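# Move orange-labelled carton onto raised block with suction arm

## Task

Place the orange-labelled carton on top of the raised block so that no part of it extends beyond the blue tape outline. The other two cartons must remain upright on the low platform, with neither stacked on the other nor overhanging the platform's edge. Everything must stay put on its own, without the robot holding it. Finish by releasing suction and moving the tool away.

## Robot and tools

Robot: one six-joint arm (xArm6 type) ending in a vacuum suction cup. There is only one arm, so every pose argument describes that single tool. Joints from base outward: waist, shoulder, elbow, forearm roll, wrist pitch, wrist roll. Load limits in N m: 46.5, 46.5, 27.9, 27.9, 18.6, 18.6.

Frames: all poses use the scene frame. Its origin lies on the table top directly under the arm base. +z is up, and +y is to the left for someone facing along +x. The arm base itself may be slightly tilted. The controlled point is the cup point, the centre of the suction cup rim when nothing touches it. The cup opens along the cup point's own +z axis, so pointing straight down needs a quaternion that turns local +z to world -z. From about 4 cm behind the rim, the tool body and wrist camera stick out up to about 9 cm sideways, so leave clearance around it.

Row format, shared by execute_actions and move: 8 plain numbers [x, y, z, qw, qx, qy, qz, suction]. x, y, z are an absolute cup point position in metres. qw..qz are an absolute orientation quaternion, scalar first. Both are in the scene frame. The eighth number is in [-1, 1]: above 0.01 switches suction on, 0.01 or less switches it off. The setting persists until changed. To hold an orientation steady, repeat the intended quaternion in every row; do not copy the reported one, which can drift.

execute_actions(actions): a list of actions. Each action is a list of up to 15 rows, and each row lasts one control step of 1/30 s. If an action has fewer than 15 rows, its last row is repeated to fill the 15 steps. An empty list moves nothing and just returns state and images. An action is rejected if its target lies more than 0.6 m from the cup point's current position along any of the cup point's own axes. If the first action fails this check, or any action is malformed, the whole call does nothing. At each step the commanded pose is clipped to within 70 mm and 16 degrees of the measured pose. If position and orientation cannot both be met, position wins. Far targets therefore take several actions, and after an action ends the arm only continues to the last clipped pose.

move(target, speed, blocking): drives the cup point in a straight line toward one absolute pose, given as a single row. speed is in m/s, from 0.002 to 0.5 (default 0.25); rotation is capped at twice that value in rad/s. The path lasts 0.5 to 10 s and is cut off at 10 s. The suction value takes effect at the start. The path ignores obstacles, and the actual cup point can lag, wander, or overshoot the speed, especially near full reach. Faster contact hits harder, and a target set deeper past a surface presses harder. With blocking=false, the call returns after 0.5 s while the arm keeps going. In that case, use wait or stop before sending new rows or moves. The result adds a move: line giving the outcome: done (settled near target), off_target, moving, held (a check blocked the final step) or fault. It also lists active limits: paced means the sent pose was clipped; held means some steps were blocked, after which motion may jump well above speed. The distance to target is also reported.

wait(seconds): 0 to 10. The arm keeps its last command; a running move continues, and the wait ends early if the move finishes. stop(): brakes a running move to rest, which needs room; suction is unaffected. zoom_image(camera, region): camera is cam_head_left, cam_head_right or cam_wrist; region is [x0, y0, x1, y1] in image pixels from the top-left, at most 504 by 504. read_manual(section): only "licences"; moves nothing. finished_scene(scene): pass the current scene number; it ends the scene irreversibly and reports success.

Results: the state line gives the cup point position (m), quaternion (wxyz) and linear and angular velocities, all in the scene frame. The printed position may be slightly off, more so at long reach. Joint positions are listed base outward. Joint torques are the full drive outputs, offset and noisy, and nonzero even in free air. Hand target is the pose the controller is currently heading for. A pose unreachable line means the clearance check altered or blocked the command; a mount under the base counts as part of the arm. suction_measured shows the vacuum: near 0 means no seal, 0.83 or more means airtight, and in-between values mean leaks. part_present becomes 1 at 0.50 and drops back to 0 below 0.45. Images arrive in order from cam_head_left, cam_head_right and cam_wrist, each 504x504, and calibration changes are listed when they occur.

Gripping: with suction on, press the 36 mm rim fully onto a flat, smooth face of the carton, away from edges, seams or holes. Under vacuum the cup compresses, so the held item sits up to about 12 mm nearer the tool. Vacuum alone can lift a resting object. To release, set the object down on its support, switch suction off, then back away; the cup may stay in contact for the first 15 mm. If the cup seals to the table, switch suction off to free it.

Things to avoid: contact torque at a joint's load limit triggers a torque fault. The arm then backs off, freezes for 10 s and drops the rest of the call. Long holding heats the motors: a MOTOR HOT line appears from 65 °C, and at 80 °C the brakes lock until the motors cool (OVER-TEMPERATURE FAULT). The simulation keeps running while you think, with the arm holding its last command. Don't drop, slam or shove objects hard, and never knock anything off the table. Loose objects may occasionally be nudged by an outside push, so check placements before finishing.

Each tool is called by a JSON object that holds its "fn" and its "kwargs".

## Session

{"fn": "execute_actions", "kwargs": {"actions": []}}

Scene clock: 0.00 s.
end_effector_position=(+0.3981, -0.0217, +0.3009) suction_measured=0.00 part_present=0 end_effector_quat_wxyz=(-0.001, +0.027, +1.000, +0.002) end_effector_velocity=(+0.000, +0.000, +0.001) end_effector_angular_velocity=(+0.001, -0.001, +0.000)
Joint positions: [-0.001 -0.265 -0.927 -0.001  1.196  2.359]
Joint velocities: [ 0.001 -0.001 -0.001  0.001  0.001 -0.   ]
Joint torques (N m, as the arm reports them, + toward a larger angle): no reading
Hand target: +0.398, -0.022, +0.301; -0.001, +0.027, +1.000, +0.002

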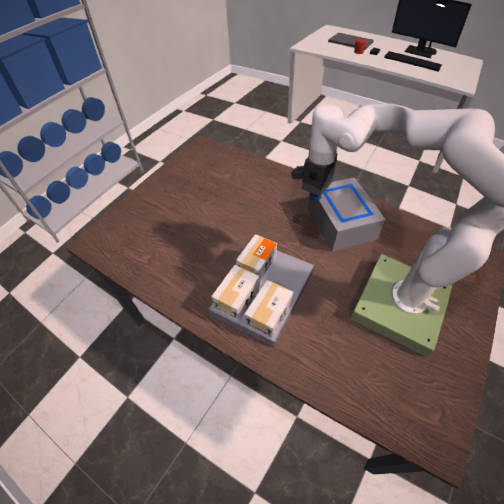

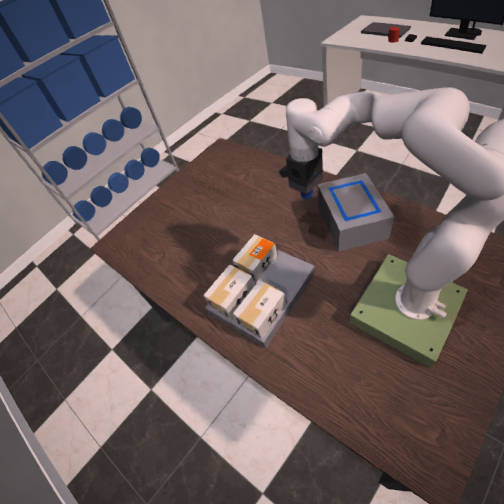

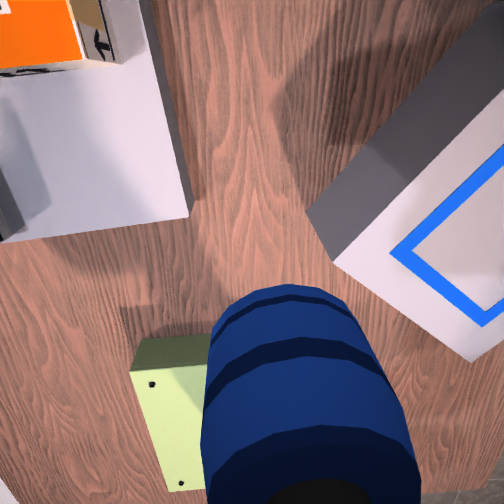

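{"fn": "zoom_image", "kwargs": {"camera": "cam_head_left", "region": [190, 160, 410, 360]}}

{"fn": "zoom_image", "kwargs": {"camera": "cam_head_right", "region": [190, 160, 410, 360]}}

Region (190, 160, 410, 360) of cam_head_left's 504x504 image, scaled by 2.291, with more detail than that image has; it fills the top 458 rows of this view, and the rest is white.

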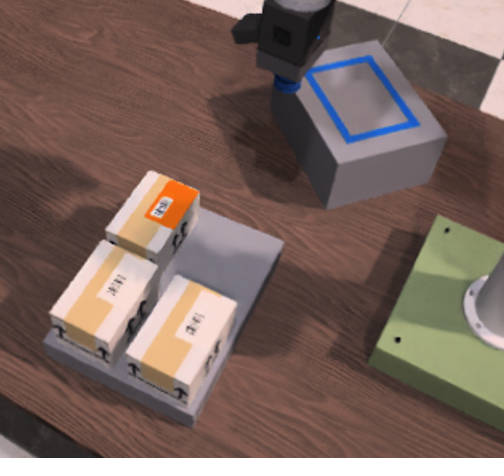

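Region (190, 160, 410, 360) of cam_head_right's 504x504 image, scaled by 2.291, with more detail than that image has; it fills the top 458 rows of this view, and the rest is white.

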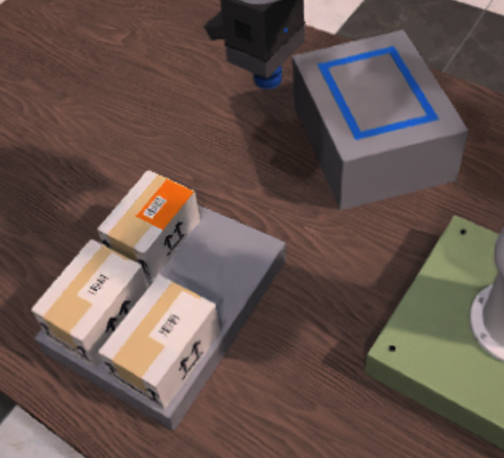

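{"fn": "move", "kwargs": {"target": [0.44,0.14,0.32,0,0,1,0,0]}}

Scene clock: 10.00 s.
end_effector_position=(+0.4403, +0.1392, +0.3200) suction_measured=0.00 part_present=0 end_effector_quat_wxyz=(+0.000, +0.000, +1.000, -0.001) end_effector_velocity=(-0.000, +0.002, +0.000) end_effector_angular_velocity=(-0.001, +0.001, +0.003)
Joint positions: [ 0.36  -0.055 -1.194 -0.005  1.252  2.669]
Joint velocities: [ 0.005  0.004 -0.005 -0.001  0.003  0.003]
Joint torques (N m, as the arm reports them, + toward a larger angle): [  1.84 -18.   -13.64  -0.06  -1.35   0.24]
Hand target: +0.440, +0.140, +0.320; +0.000, +0.000, +1.000, -0.001
Off the commanded pose: 0.001 m, 0 deg.
move: done
camera_calibration (this result's frames):
cam_wrist: T_world_to_cam=[[-0.0379117, -0.997438, 0.0606604, 0.143931], [-0.886702, 0.0615701, 0.458223, 0.257378], [-0.460784, -0.0364157, -0.886765, 0.571261], [0, 0, 0, 1]] pos_world=[0.496902, 0.148518, 0.379906]

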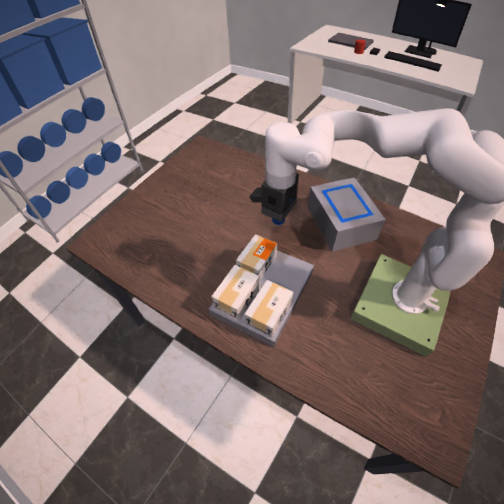

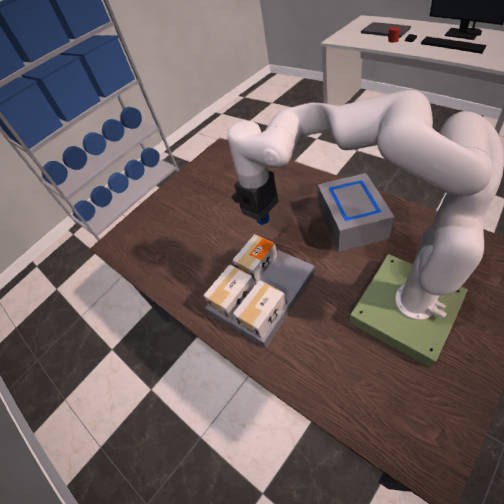

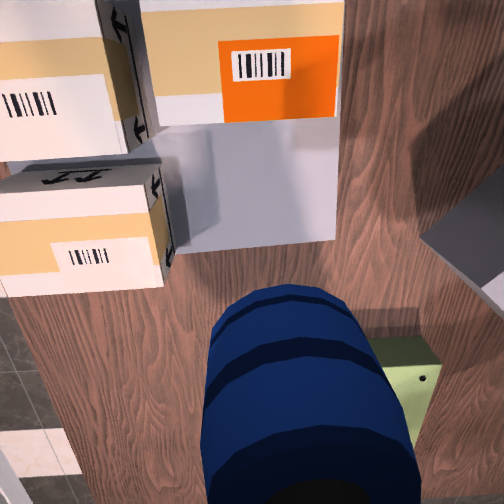

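{"fn": "move", "kwargs": {"target": [0.51,0.135,0.16,0,0,1,0,0]}}

Scene clock: 15.70 s.
end_effector_position=(+0.5099, +0.1351, +0.1607) suction_measured=0.00 part_present=0 end_effector_quat_wxyz=(+0.001, -0.000, +1.000, +0.000) end_effector_velocity=(-0.003, -0.001, -0.006) end_effector_angular_velocity=(-0.004, +0.013, -0.001)
Joint positions: [ 0.311  0.319 -1.192 -0.004  0.875  2.619]
Joint velocities: [-0.001  0.01   0.004 -0.     0.001  0.   ]
Joint torques (N m, as the arm reports them, + toward a larger angle): [  1.74 -24.25 -12.91   0.03  -1.27   0.21]
Hand target: +0.510, +0.135, +0.160; -0.000, -0.000, +1.000, +0.000
Off the commanded pose: 0.001 m, 0 deg.
move: done
camera_calibration (this result's frames):
cam_wrist: T_world_to_cam=[[-0.0367349, -0.9976, 0.0586964, 0.151883], [-0.886892, 0.0596127, 0.458114, 0.392751], [-0.460513, -0.0352286, -0.886954, 0.461628], [0, 0, 0, 1]] pos_world=[0.566493, 0.144368, 0.220603]

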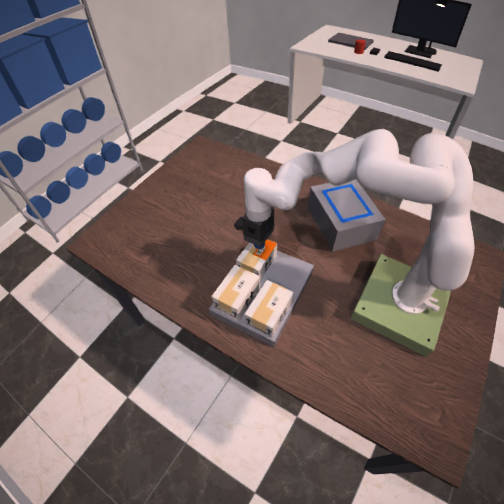

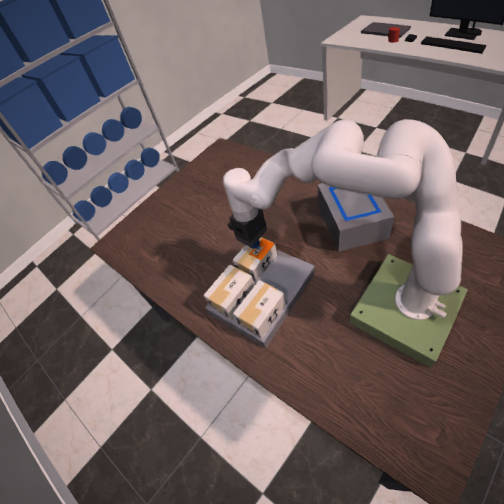

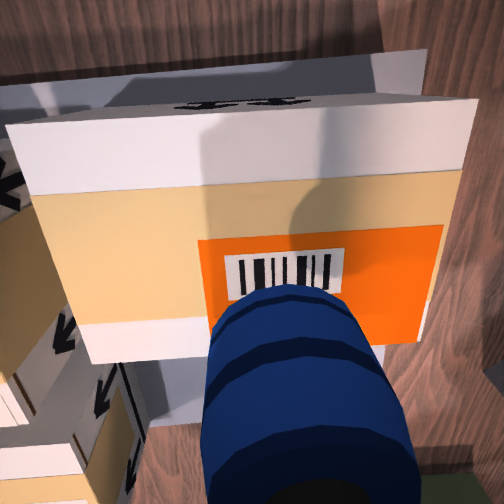

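{"fn": "move", "kwargs": {"target": [0.515,0.138,0.118,0,0,1,0,1], "speed": 0.05}}

Scene clock: 21.47 s.
end_effector_position=(+0.5149, +0.1380, +0.1181) suction_measured=1.00 part_present=1 end_effector_quat_wxyz=(+0.000, -0.000, +1.000, +0.000) end_effector_velocity=(-0.002, -0.001, -0.002) end_effector_angular_velocity=(-0.001, +0.006, -0.001)
Joint positions: [ 0.313  0.41  -1.188 -0.005  0.781  2.623]
Joint velocities: [-0.001  0.002  0.003  0.001  0.001  0.   ]
Joint torques (N m, as the arm reports them, + toward a larger angle): [  2.   -27.72 -13.79  -0.01  -1.72   0.25]
Hand target: +0.515, +0.138, +0.118; -0.000, -0.000, +1.000, +0.000
Off the commanded pose: 0.000 m, 0 deg.
move: done
camera_calibration (this result's frames):
cam_wrist: T_world_to_cam=[[-0.0370925, -0.997547, 0.0593564, 0.157561], [-0.886407, 0.0602694, 0.458966, 0.416107], [-0.461418, -0.0355897, -0.886469, 0.426715], [0, 0, 0, 1]] pos_world=[0.571578, 0.147282, 0.177938]

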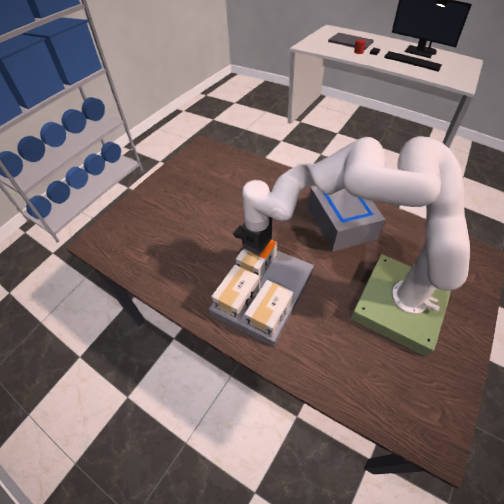

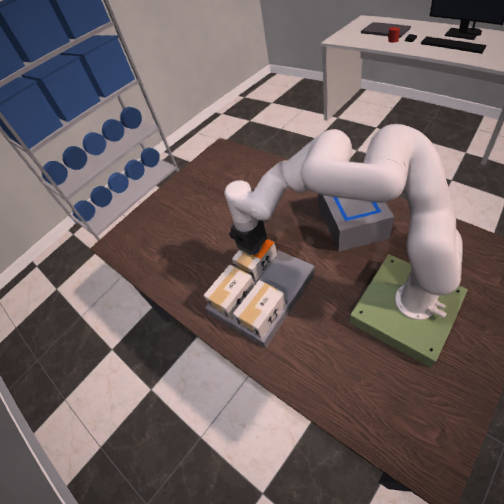

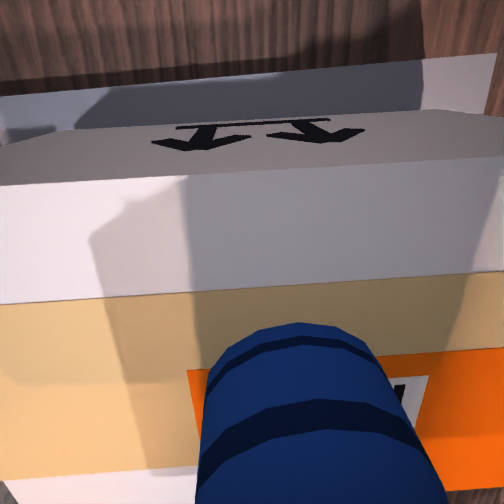

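{"fn": "move", "kwargs": {"target": [0.515,0.138,0.30,0,0,1,0,1], "speed": 0.15}}

{"fn": "move", "kwargs": {"target": [0.27,-0.23,0.36,0,0,1,0,1], "speed": 0.2}}

Scene clock: 31.60 s.
end_effector_position=(+0.5149, +0.1378, +0.2987) suction_measured=1.00 part_present=1 end_effector_quat_wxyz=(-0.001, +0.000, +1.000, -0.000) end_effector_velocity=(+0.002, +0.001, +0.005) end_effector_angular_velocity=(+0.001, -0.006, +0.001)
Joint positions: [ 0.315  0.203 -1.446 -0.004  1.248  2.623]
Joint velocities: [ 0.001 -0.001 -0.011 -0.     0.005 -0.   ]
Joint torques (N m, as the arm reports them, + toward a larger angle): [  1.81 -26.12 -15.67  -0.22  -1.63   0.04]
Hand target: +0.515, +0.138, +0.300; +0.000, +0.000, +1.000, -0.000
Off the commanded pose: 0.001 m, 0 deg.
move: done
camera_calibration (this result's frames):
cam_wrist: T_world_to_cam=[[-0.0375335, -0.997467, 0.0604172, 0.146575], [-0.885342, 0.0612307, 0.460891, 0.33186], [-0.463423, -0.036191, -0.885398, 0.58761], [0, 0, 0, 1]] pos_world=[0.571623, 0.14715, 0.358462]

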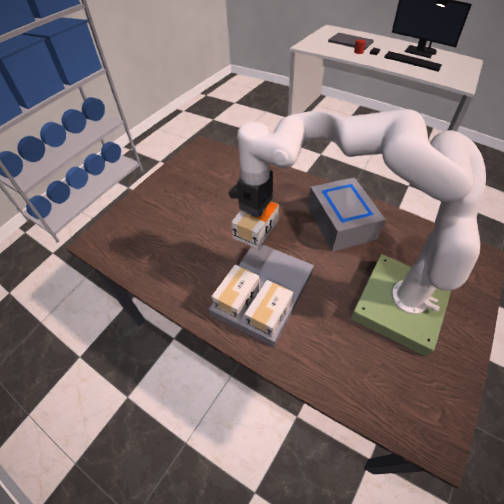

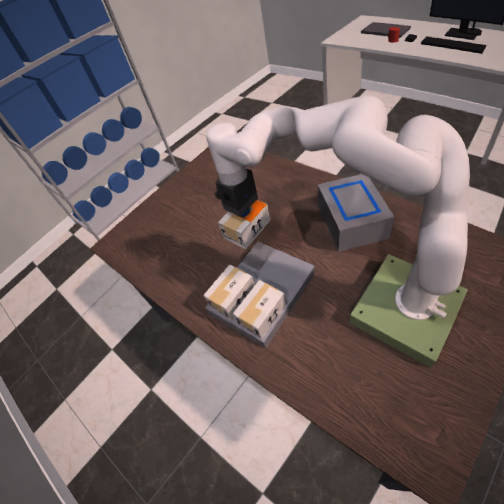

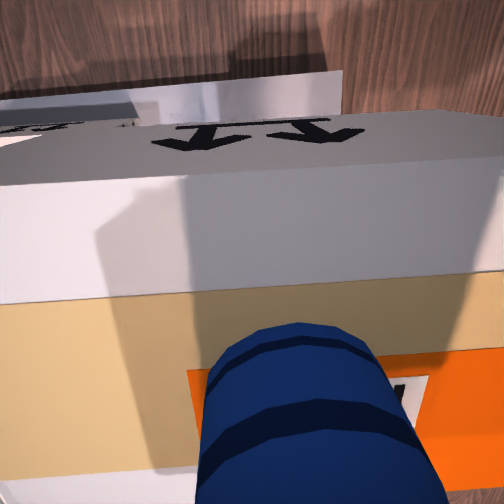

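Scene clock: 34.30 s.
end_effector_position=(+0.2697, -0.2286, +0.3600) suction_measured=1.00 part_present=1 end_effector_quat_wxyz=(-0.000, -0.000, +1.000, +0.002) end_effector_velocity=(-0.000, -0.002, +0.002) end_effector_angular_velocity=(-0.002, -0.004, -0.000)
Joint positions: [-0.648 -0.442 -0.946 -0.002  1.389  1.658]
Joint velocities: [-0.005  0.001 -0.004  0.001 -0.    -0.006]
Joint torques (N m, as the arm reports them, + toward a larger angle): [  1.81 -11.7  -15.29  -0.01  -1.58   0.21]
Hand target: +0.270, -0.229, +0.360; -0.000, +0.000, +1.000, +0.002
Off the commanded pose: 0.001 m, 0 deg.
move: done
camera_calibration (this result's frames):
cam_wrist: T_world_to_cam=[[-0.0367973, -0.997771, 0.0556699, -0.230423], [-0.886185, 0.0583277, 0.459646, 0.109069], [-0.461868, -0.0324201, -0.886356, 0.515794], [0, 0, 0, 1]] pos_world=[0.326405, -0.219549, 0.419871]

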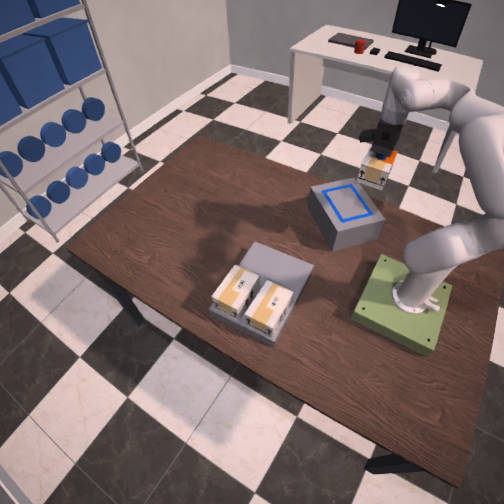

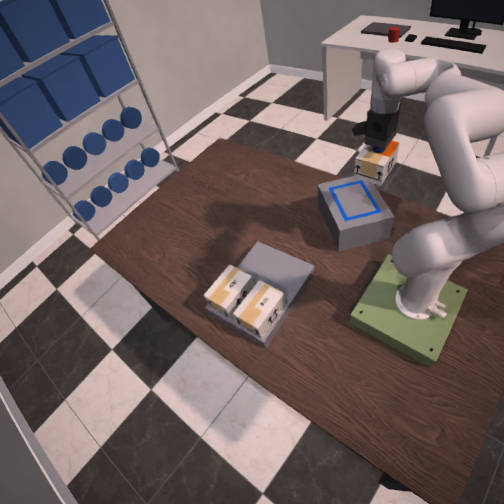

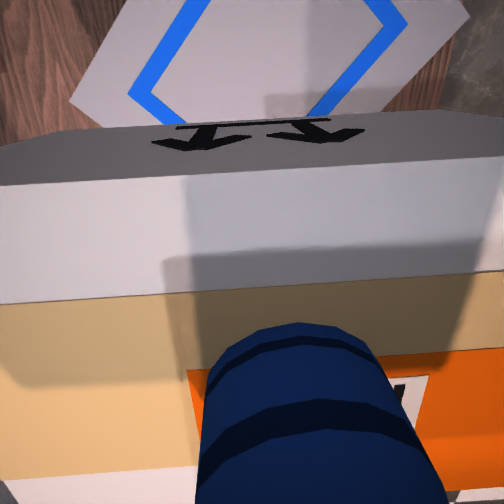

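{"fn": "move", "kwargs": {"target": [0.339,-0.244,0.27,0,-0.367,0.93,0,1], "speed": 0.15}}

{"fn": "zoom_image", "kwargs": {"camera": "cam_head_left", "region": [290, 130, 410, 260]}}

{"fn": "zoom_image", "kwargs": {"camera": "cam_head_right", "region": [290, 130, 410, 260]}}

Scene clock: 45.80 s.
end_effector_position=(+0.3389, -0.2441, +0.2702) suction_measured=1.00 part_present=1 end_effector_quat_wxyz=(+0.000, -0.367, +0.930, -0.000) end_effector_velocity=(+0.001, -0.000, -0.000) end_effector_angular_velocity=(-0.001, -0.002, +0.007)
Joint positions: [-0.57  -0.184 -0.918 -0.005  1.1    0.987]
Joint velocities: [ 0.001  0.001  0.001  0.    -0.004 -0.006]
Joint torques (N m, as the arm reports them, + toward a larger angle): [  1.73 -17.04 -15.07  -0.14  -1.58   0.2 ]
Hand target: +0.339, -0.244, +0.270; -0.000, -0.367, +0.930, -0.000
Off the commanded pose: 0.000 m, 0 deg.
move: done
camera_calibration (this result's frames):
cam_wrist: T_world_to_cam=[[0.653935, -0.754162, 0.06007, -0.414101], [-0.688994, -0.560865, 0.459041, -0.00527372], [-0.3125, -0.341571, -0.886382, 0.341586], [0, 0, 0, 1]] pos_world=[0.373908, -0.198581, 0.330072]

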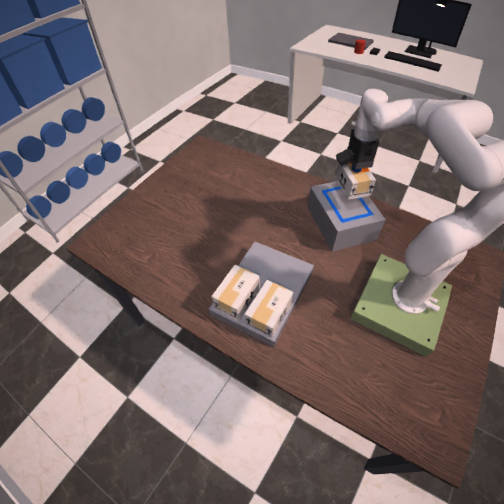

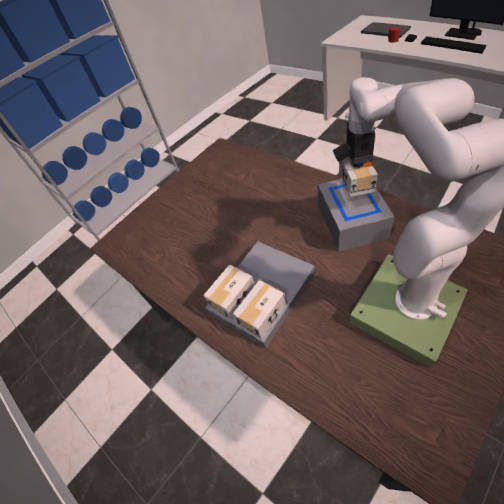

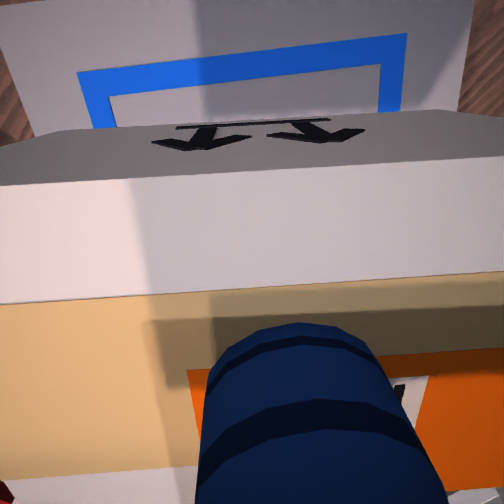

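Region (290, 130, 410, 260) of cam_head_left's 504x504 image, scaled by 3.877, with more detail than that image has; it fills the left 465 columns of this view, and the rest is white.

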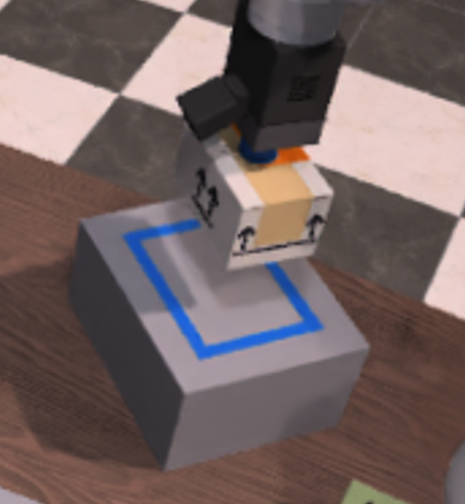

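Region (290, 130, 410, 260) of cam_head_right's 504x504 image, scaled by 3.877, with more detail than that image has; it fills the left 465 columns of this view, and the rest is white.

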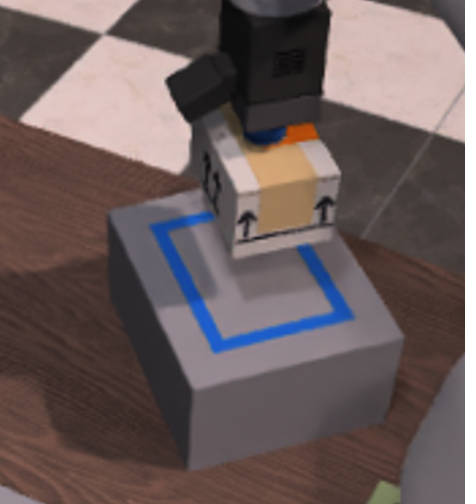

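{"fn": "move", "kwargs": {"target": [0.341,-0.243,0.235,0,-0.383,0.924,0,1], "speed": 0.05}}

{"fn": "zoom_image", "kwargs": {"camera": "cam_head_left", "region": [290, 130, 410, 260]}}

{"fn": "zoom_image", "kwargs": {"camera": "cam_head_right", "region": [290, 130, 410, 260]}}

Scene clock: 52.97 s.
end_effector_position=(+0.3411, -0.2431, +0.2353) suction_measured=1.00 part_present=1 end_effector_quat_wxyz=(+0.000, -0.383, +0.924, -0.000) end_effector_velocity=(+0.000, -0.000, -0.000) end_effector_angular_velocity=(-0.002, -0.002, +0.001)
Joint positions: [-0.565 -0.143 -0.856 -0.005  0.997  0.958]
Joint velocities: [ 0.     0.     0.001 -0.    -0.004 -0.001]
Joint torques (N m, as the arm reports them, + toward a larger angle): [  2.05 -17.11 -14.82   0.    -1.62   0.19]
Hand target: +0.341, -0.243, +0.235; +0.000, -0.383, +0.924, +0.000
Off the commanded pose: 0.000 m, 0 deg.
move: done
camera_calibration (this result's frames):
cam_wrist: T_world_to_cam=[[0.679426, -0.73128, 0.0600804, -0.415836], [-0.669423, -0.584259, 0.458819, 0.000513733], [-0.300422, -0.351952, -0.886496, 0.305092], [0, 0, 0, 1]] pos_world=[0.374531, -0.196415, 0.295211]

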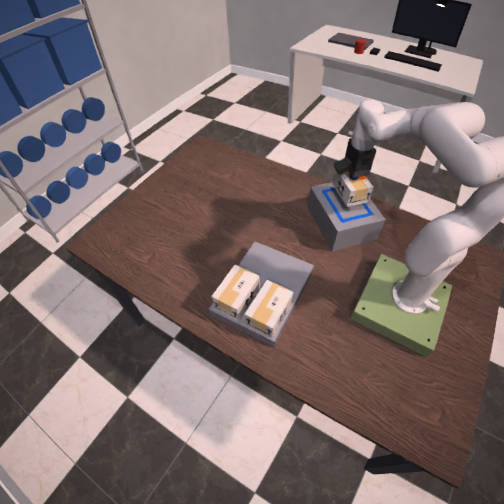

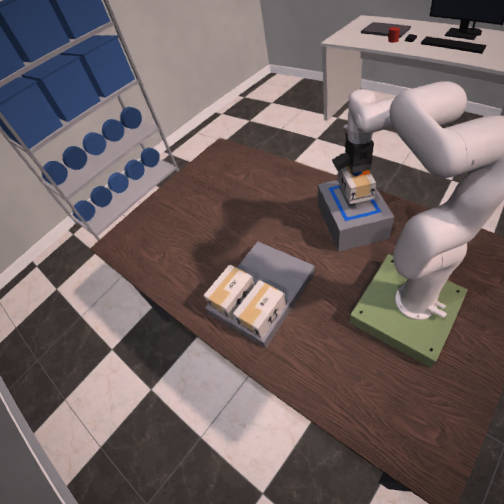

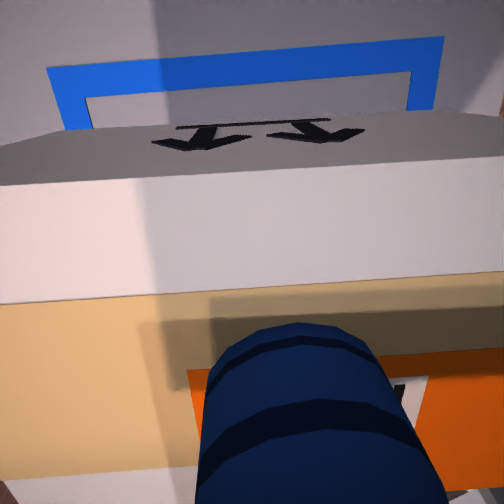

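Region (290, 130, 410, 260) of cam_head_left's 504x504 image, scaled by 3.877, with more detail than that image has; it fills the left 465 columns of this view, and the rest is white.

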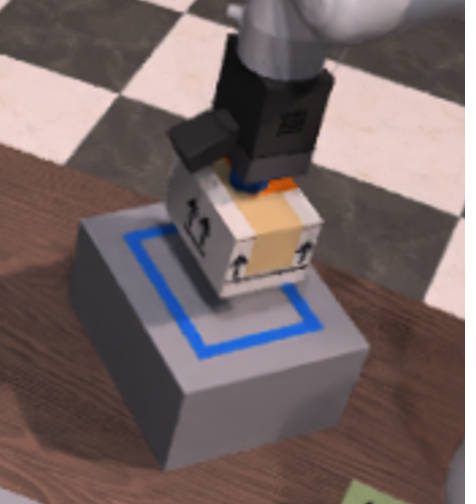

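Region (290, 130, 410, 260) of cam_head_right's 504x504 image, scaled by 3.877, with more detail than that image has; it fills the left 465 columns of this view, and the rest is white.

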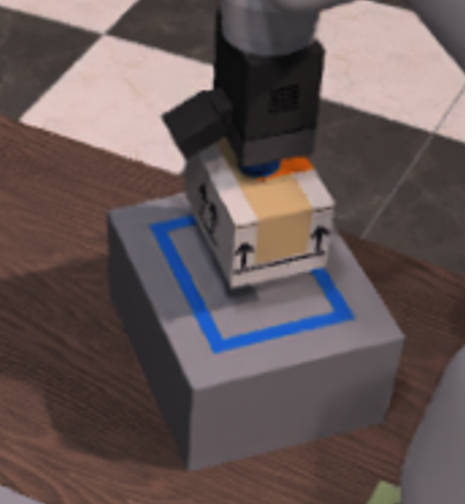

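{"fn": "move", "kwargs": {"target": [0.343,-0.241,0.217,0,-0.39,0.921,0,1], "speed": 0.03}}

{"fn": "zoom_image", "kwargs": {"camera": "cam_head_left", "region": [290, 130, 410, 260]}}

{"fn": "zoom_image", "kwargs": {"camera": "cam_head_right", "region": [290, 130, 410, 260]}}

Scene clock: 61.83 s.
end_effector_position=(+0.3430, -0.2410, +0.2172) suction_measured=1.00 part_present=1 end_effector_quat_wxyz=(+0.000, -0.390, +0.921, -0.000) end_effector_velocity=(+0.001, -0.001, +0.001) end_effector_angular_velocity=(-0.003, -0.005, +0.000)
Joint positions: [-0.559 -0.117 -0.827 -0.005  0.943  0.95 ]
Joint velocities: [-0.    -0.001 -0.001  0.    -0.004 -0.   ]
Joint torques (N m, as the arm reports them, + toward a larger angle): [  1.85 -17.49 -14.5   -0.05  -1.43   0.08]
Hand target: +0.343, -0.241, +0.217; +0.000, -0.390, +0.921, +0.000
Off the commanded pose: 0.000 m, 0 deg.
move: done
camera_calibration (this result's frames):
cam_wrist: T_world_to_cam=[[0.690474, -0.720889, 0.0597042, -0.41578], [-0.660316, -0.594448, 0.458928, 0.00571908], [-0.295345, -0.356301, -0.886465, 0.287489], [0, 0, 0, 1]] pos_world=[0.37577, -0.193899, 0.277049]

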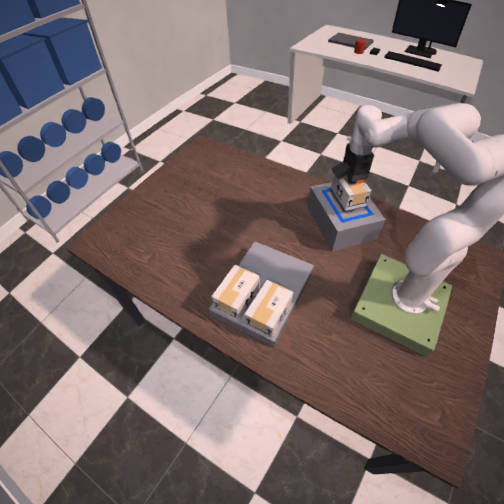

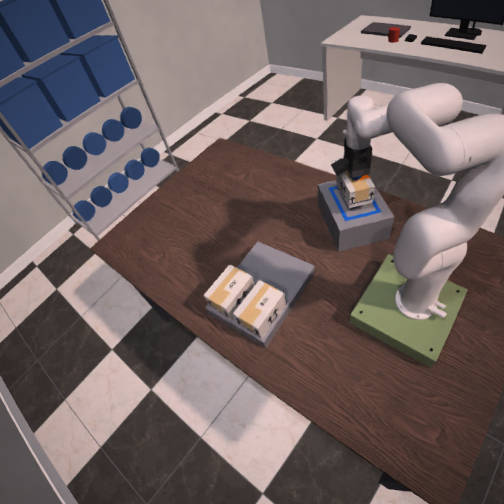

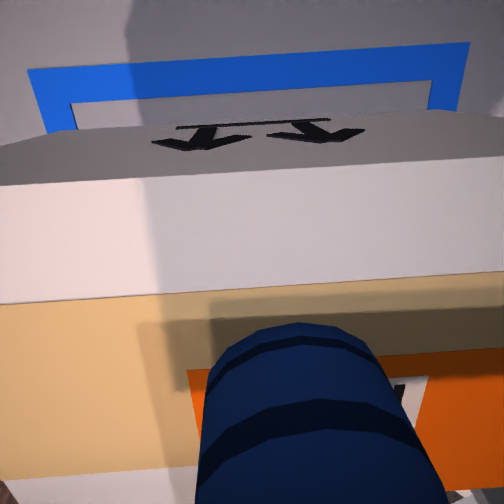

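Region (290, 130, 410, 260) of cam_head_left's 504x504 image, scaled by 3.877, with more detail than that image has; it fills the left 465 columns of this view, and the rest is white.

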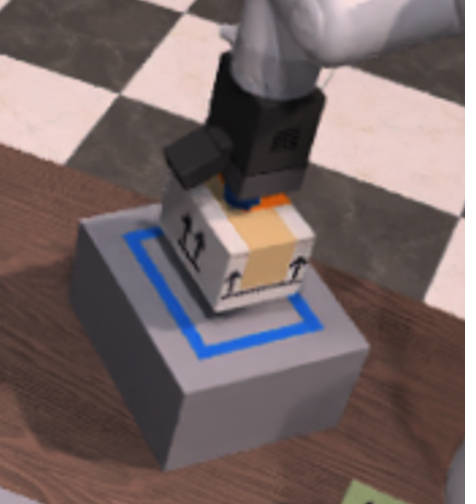

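Region (290, 130, 410, 260) of cam_head_right's 504x504 image, scaled by 3.877, with more detail than that image has; it fills the left 465 columns of this view, and the rest is white.

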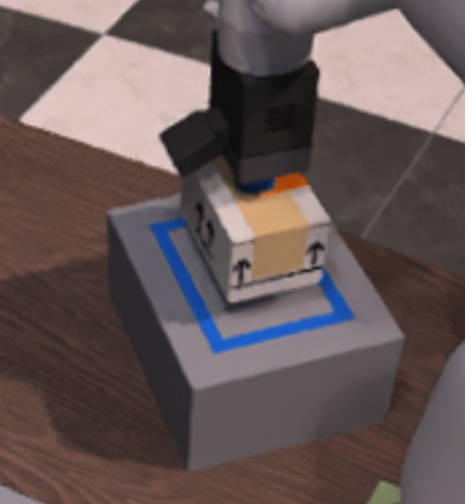

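{"fn": "move", "kwargs": {"target": [0.343,-0.241,0.198,0,-0.39,0.921,0,1], "speed": 0.02}}

{"fn": "zoom_image", "kwargs": {"camera": "cam_head_left", "region": [290, 130, 410, 260]}}

{"fn": "zoom_image", "kwargs": {"camera": "cam_head_right", "region": [290, 130, 410, 260]}}

Scene clock: 66.73 s.
end_effector_position=(+0.3430, -0.2410, +0.1981) suction_measured=1.00 part_present=1 end_effector_quat_wxyz=(+0.000, -0.390, +0.921, +0.000) end_effector_velocity=(+0.002, -0.001, +0.001) end_effector_angular_velocity=(-0.004, -0.005, +0.000)
Joint positions: [-0.559 -0.088 -0.799 -0.006  0.886  0.95 ]
Joint velocities: [ 0.     0.001 -0.002 -0.    -0.005  0.   ]
Joint torques (N m, as the arm reports them, + toward a larger angle): [  1.76 -17.92 -14.24  -0.05  -1.58   0.16]
Hand target: +0.343, -0.241, +0.198; +0.000, -0.390, +0.921, +0.000
Off the commanded pose: 0.000 m, 0 deg.
move: done
camera_calibration (this result's frames):
cam_wrist: T_world_to_cam=[[0.690537, -0.720851, 0.0594378, -0.414519], [-0.660183, -0.594577, 0.458952, 0.0144017], [-0.295496, -0.356163, -0.886471, 0.270664], [0, 0, 0, 1]] pos_world=[0.375729, -0.193843, 0.257964]

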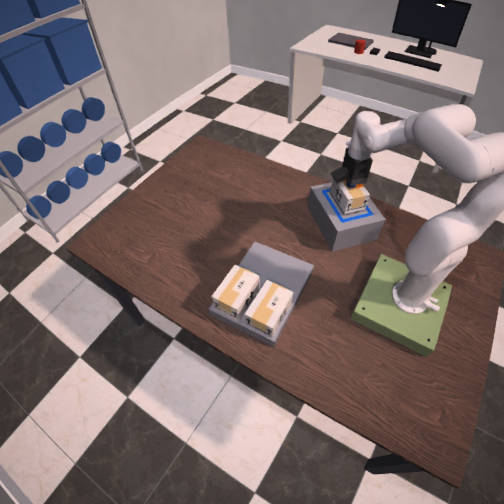

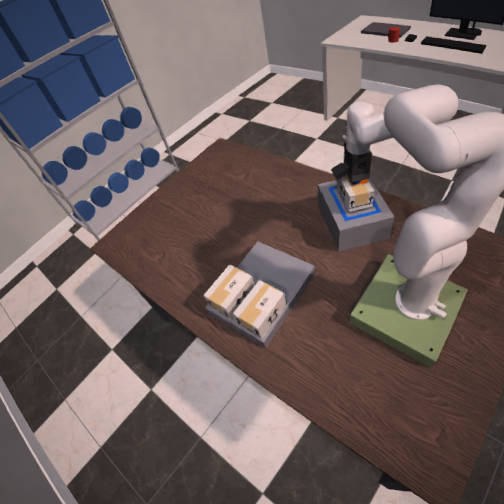

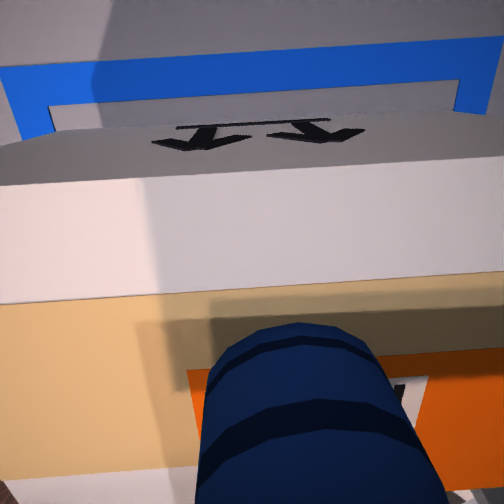

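Region (290, 130, 410, 260) of cam_head_left's 504x504 image, scaled by 3.877, with more detail than that image has; it fills the left 465 columns of this view, and the rest is white.

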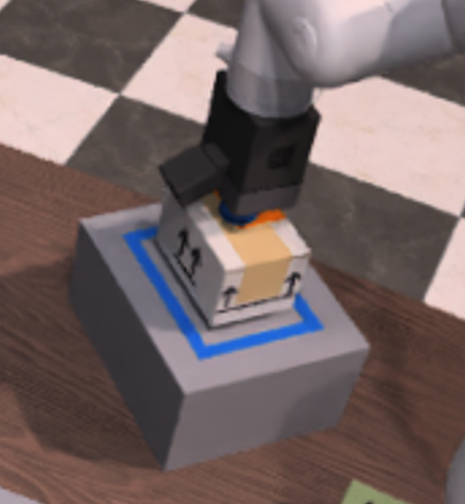

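Region (290, 130, 410, 260) of cam_head_right's 504x504 image, scaled by 3.877, with more detail than that image has; it fills the left 465 columns of this view, and the rest is white.

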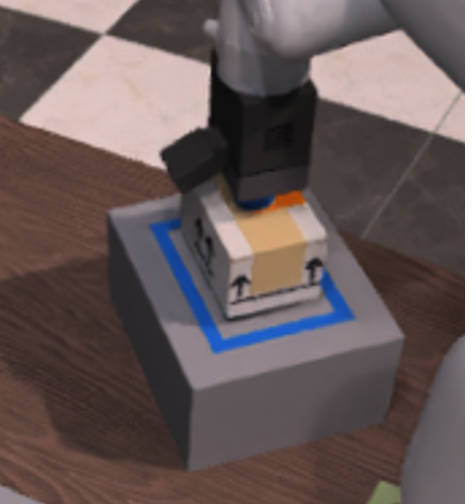

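{"fn": "move", "kwargs": {"target": [0.343,-0.241,0.187,0,-0.39,0.921,0,1], "speed": 0.02}}

{"fn": "zoom_image", "kwargs": {"camera": "cam_head_left", "region": [290, 130, 410, 260]}}

Scene clock: 69.37 s.
end_effector_position=(+0.3430, -0.2410, +0.1871) suction_measured=1.00 part_present=1 end_effector_quat_wxyz=(+0.000, -0.390, +0.921, +0.000) end_effector_velocity=(+0.001, -0.001, +0.000) end_effector_angular_velocity=(-0.002, -0.003, -0.000)
Joint positions: [-0.559 -0.069 -0.785 -0.006  0.853  0.95 ]
Joint velocities: [-0.001  0.001 -0.001 -0.    -0.003 -0.   ]
Joint torques (N m, as the arm reports them, + toward a larger angle): [  1.86 -18.38 -14.12  -0.17  -1.47   0.24]
Hand target: +0.343, -0.241, +0.187; +0.000, -0.390, +0.921, +0.000
Off the commanded pose: 0.000 m, 0 deg.
move: done
camera_calibration (this result's frames):
cam_wrist: T_world_to_cam=[[0.69052, -0.720868, 0.0594278, -0.413873], [-0.660188, -0.594558, 0.458968, 0.019455], [-0.295522, -0.35616, -0.886463, 0.26091], [0, 0, 0, 1]] pos_world=[0.375736, -0.193855, 0.246953]

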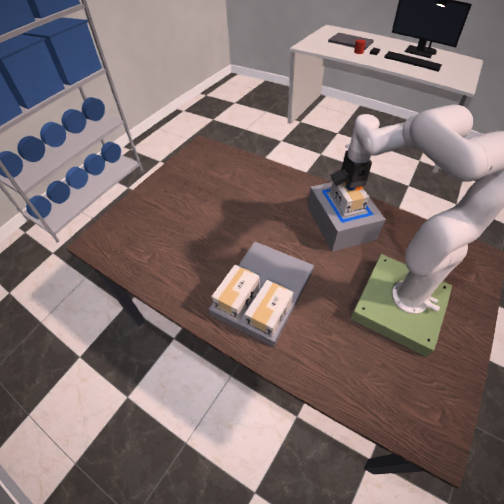

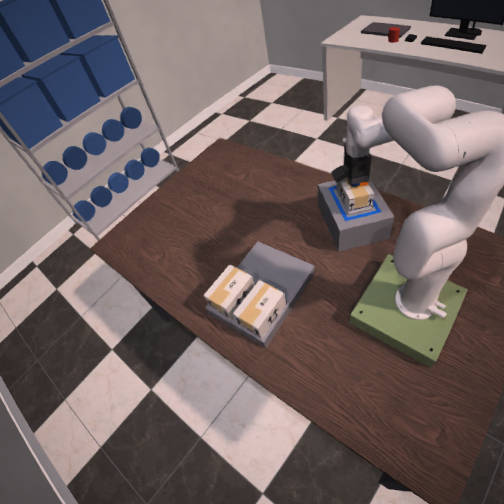

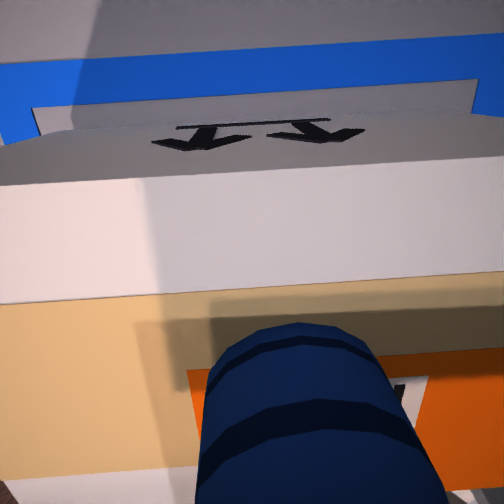

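Region (290, 130, 410, 260) of cam_head_left's 504x504 image, scaled by 3.877, with more detail than that image has; it fills the left 465 columns of this view, and the rest is white.

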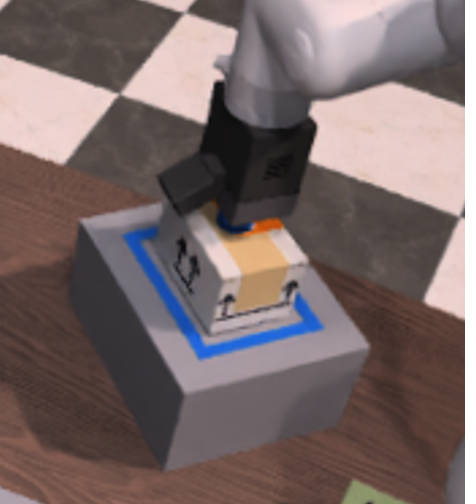

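{"fn": "move", "kwargs": {"target": [0.343,-0.241,0.177,0,-0.39,0.921,0,1], "speed": 0.02}}

Scene clock: 71.40 s.
end_effector_position=(+0.3453, -0.2426, +0.1811) suction_measured=1.00 part_present=1 end_effector_quat_wxyz=(+0.003, -0.390, +0.921, -0.004) end_effector_velocity=(-0.000, +0.000, -0.002) end_effector_angular_velocity=(+0.000, -0.000, +0.000)
Joint positions: [-0.559 -0.055 -0.778 -0.006  0.823  0.95 ]
Joint velocities: [ 0.     0.002  0.004  0.001 -0.006 -0.   ]
Joint torques (N m, as the arm reports them, + toward a larger angle): [ 1.8  -3.19 -6.07 -0.16 -1.98  0.16]
Hand target: +0.343, -0.241, +0.177; +0.000, -0.390, +0.921, +0.000
Off the commanded pose: 0.005 m, 1 deg.
move: off_target
camera_calibration (this result's frames):
cam_wrist: T_world_to_cam=[[0.690024, -0.720516, 0.068729, -0.417749], [-0.663757, -0.592071, 0.457032, 0.0249908], [-0.288606, -0.360982, -0.886791, 0.25217], [0, 0, 0, 1]] pos_world=[0.377622, -0.19517, 0.240912]

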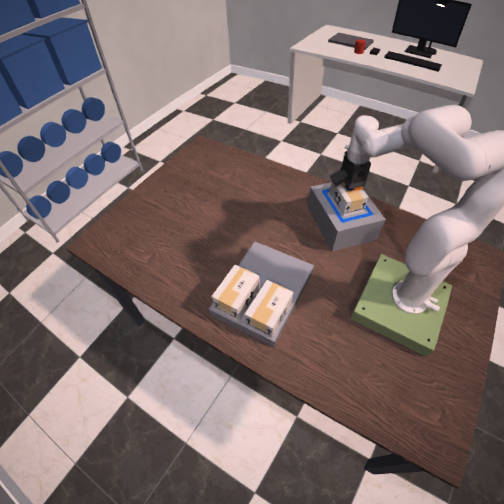

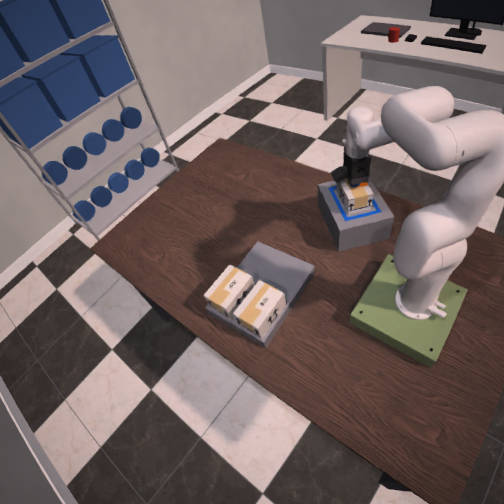

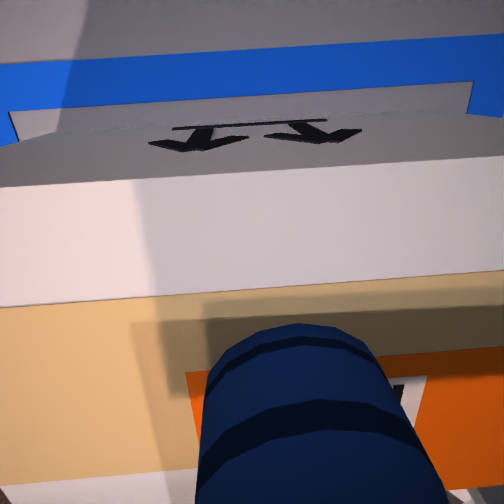

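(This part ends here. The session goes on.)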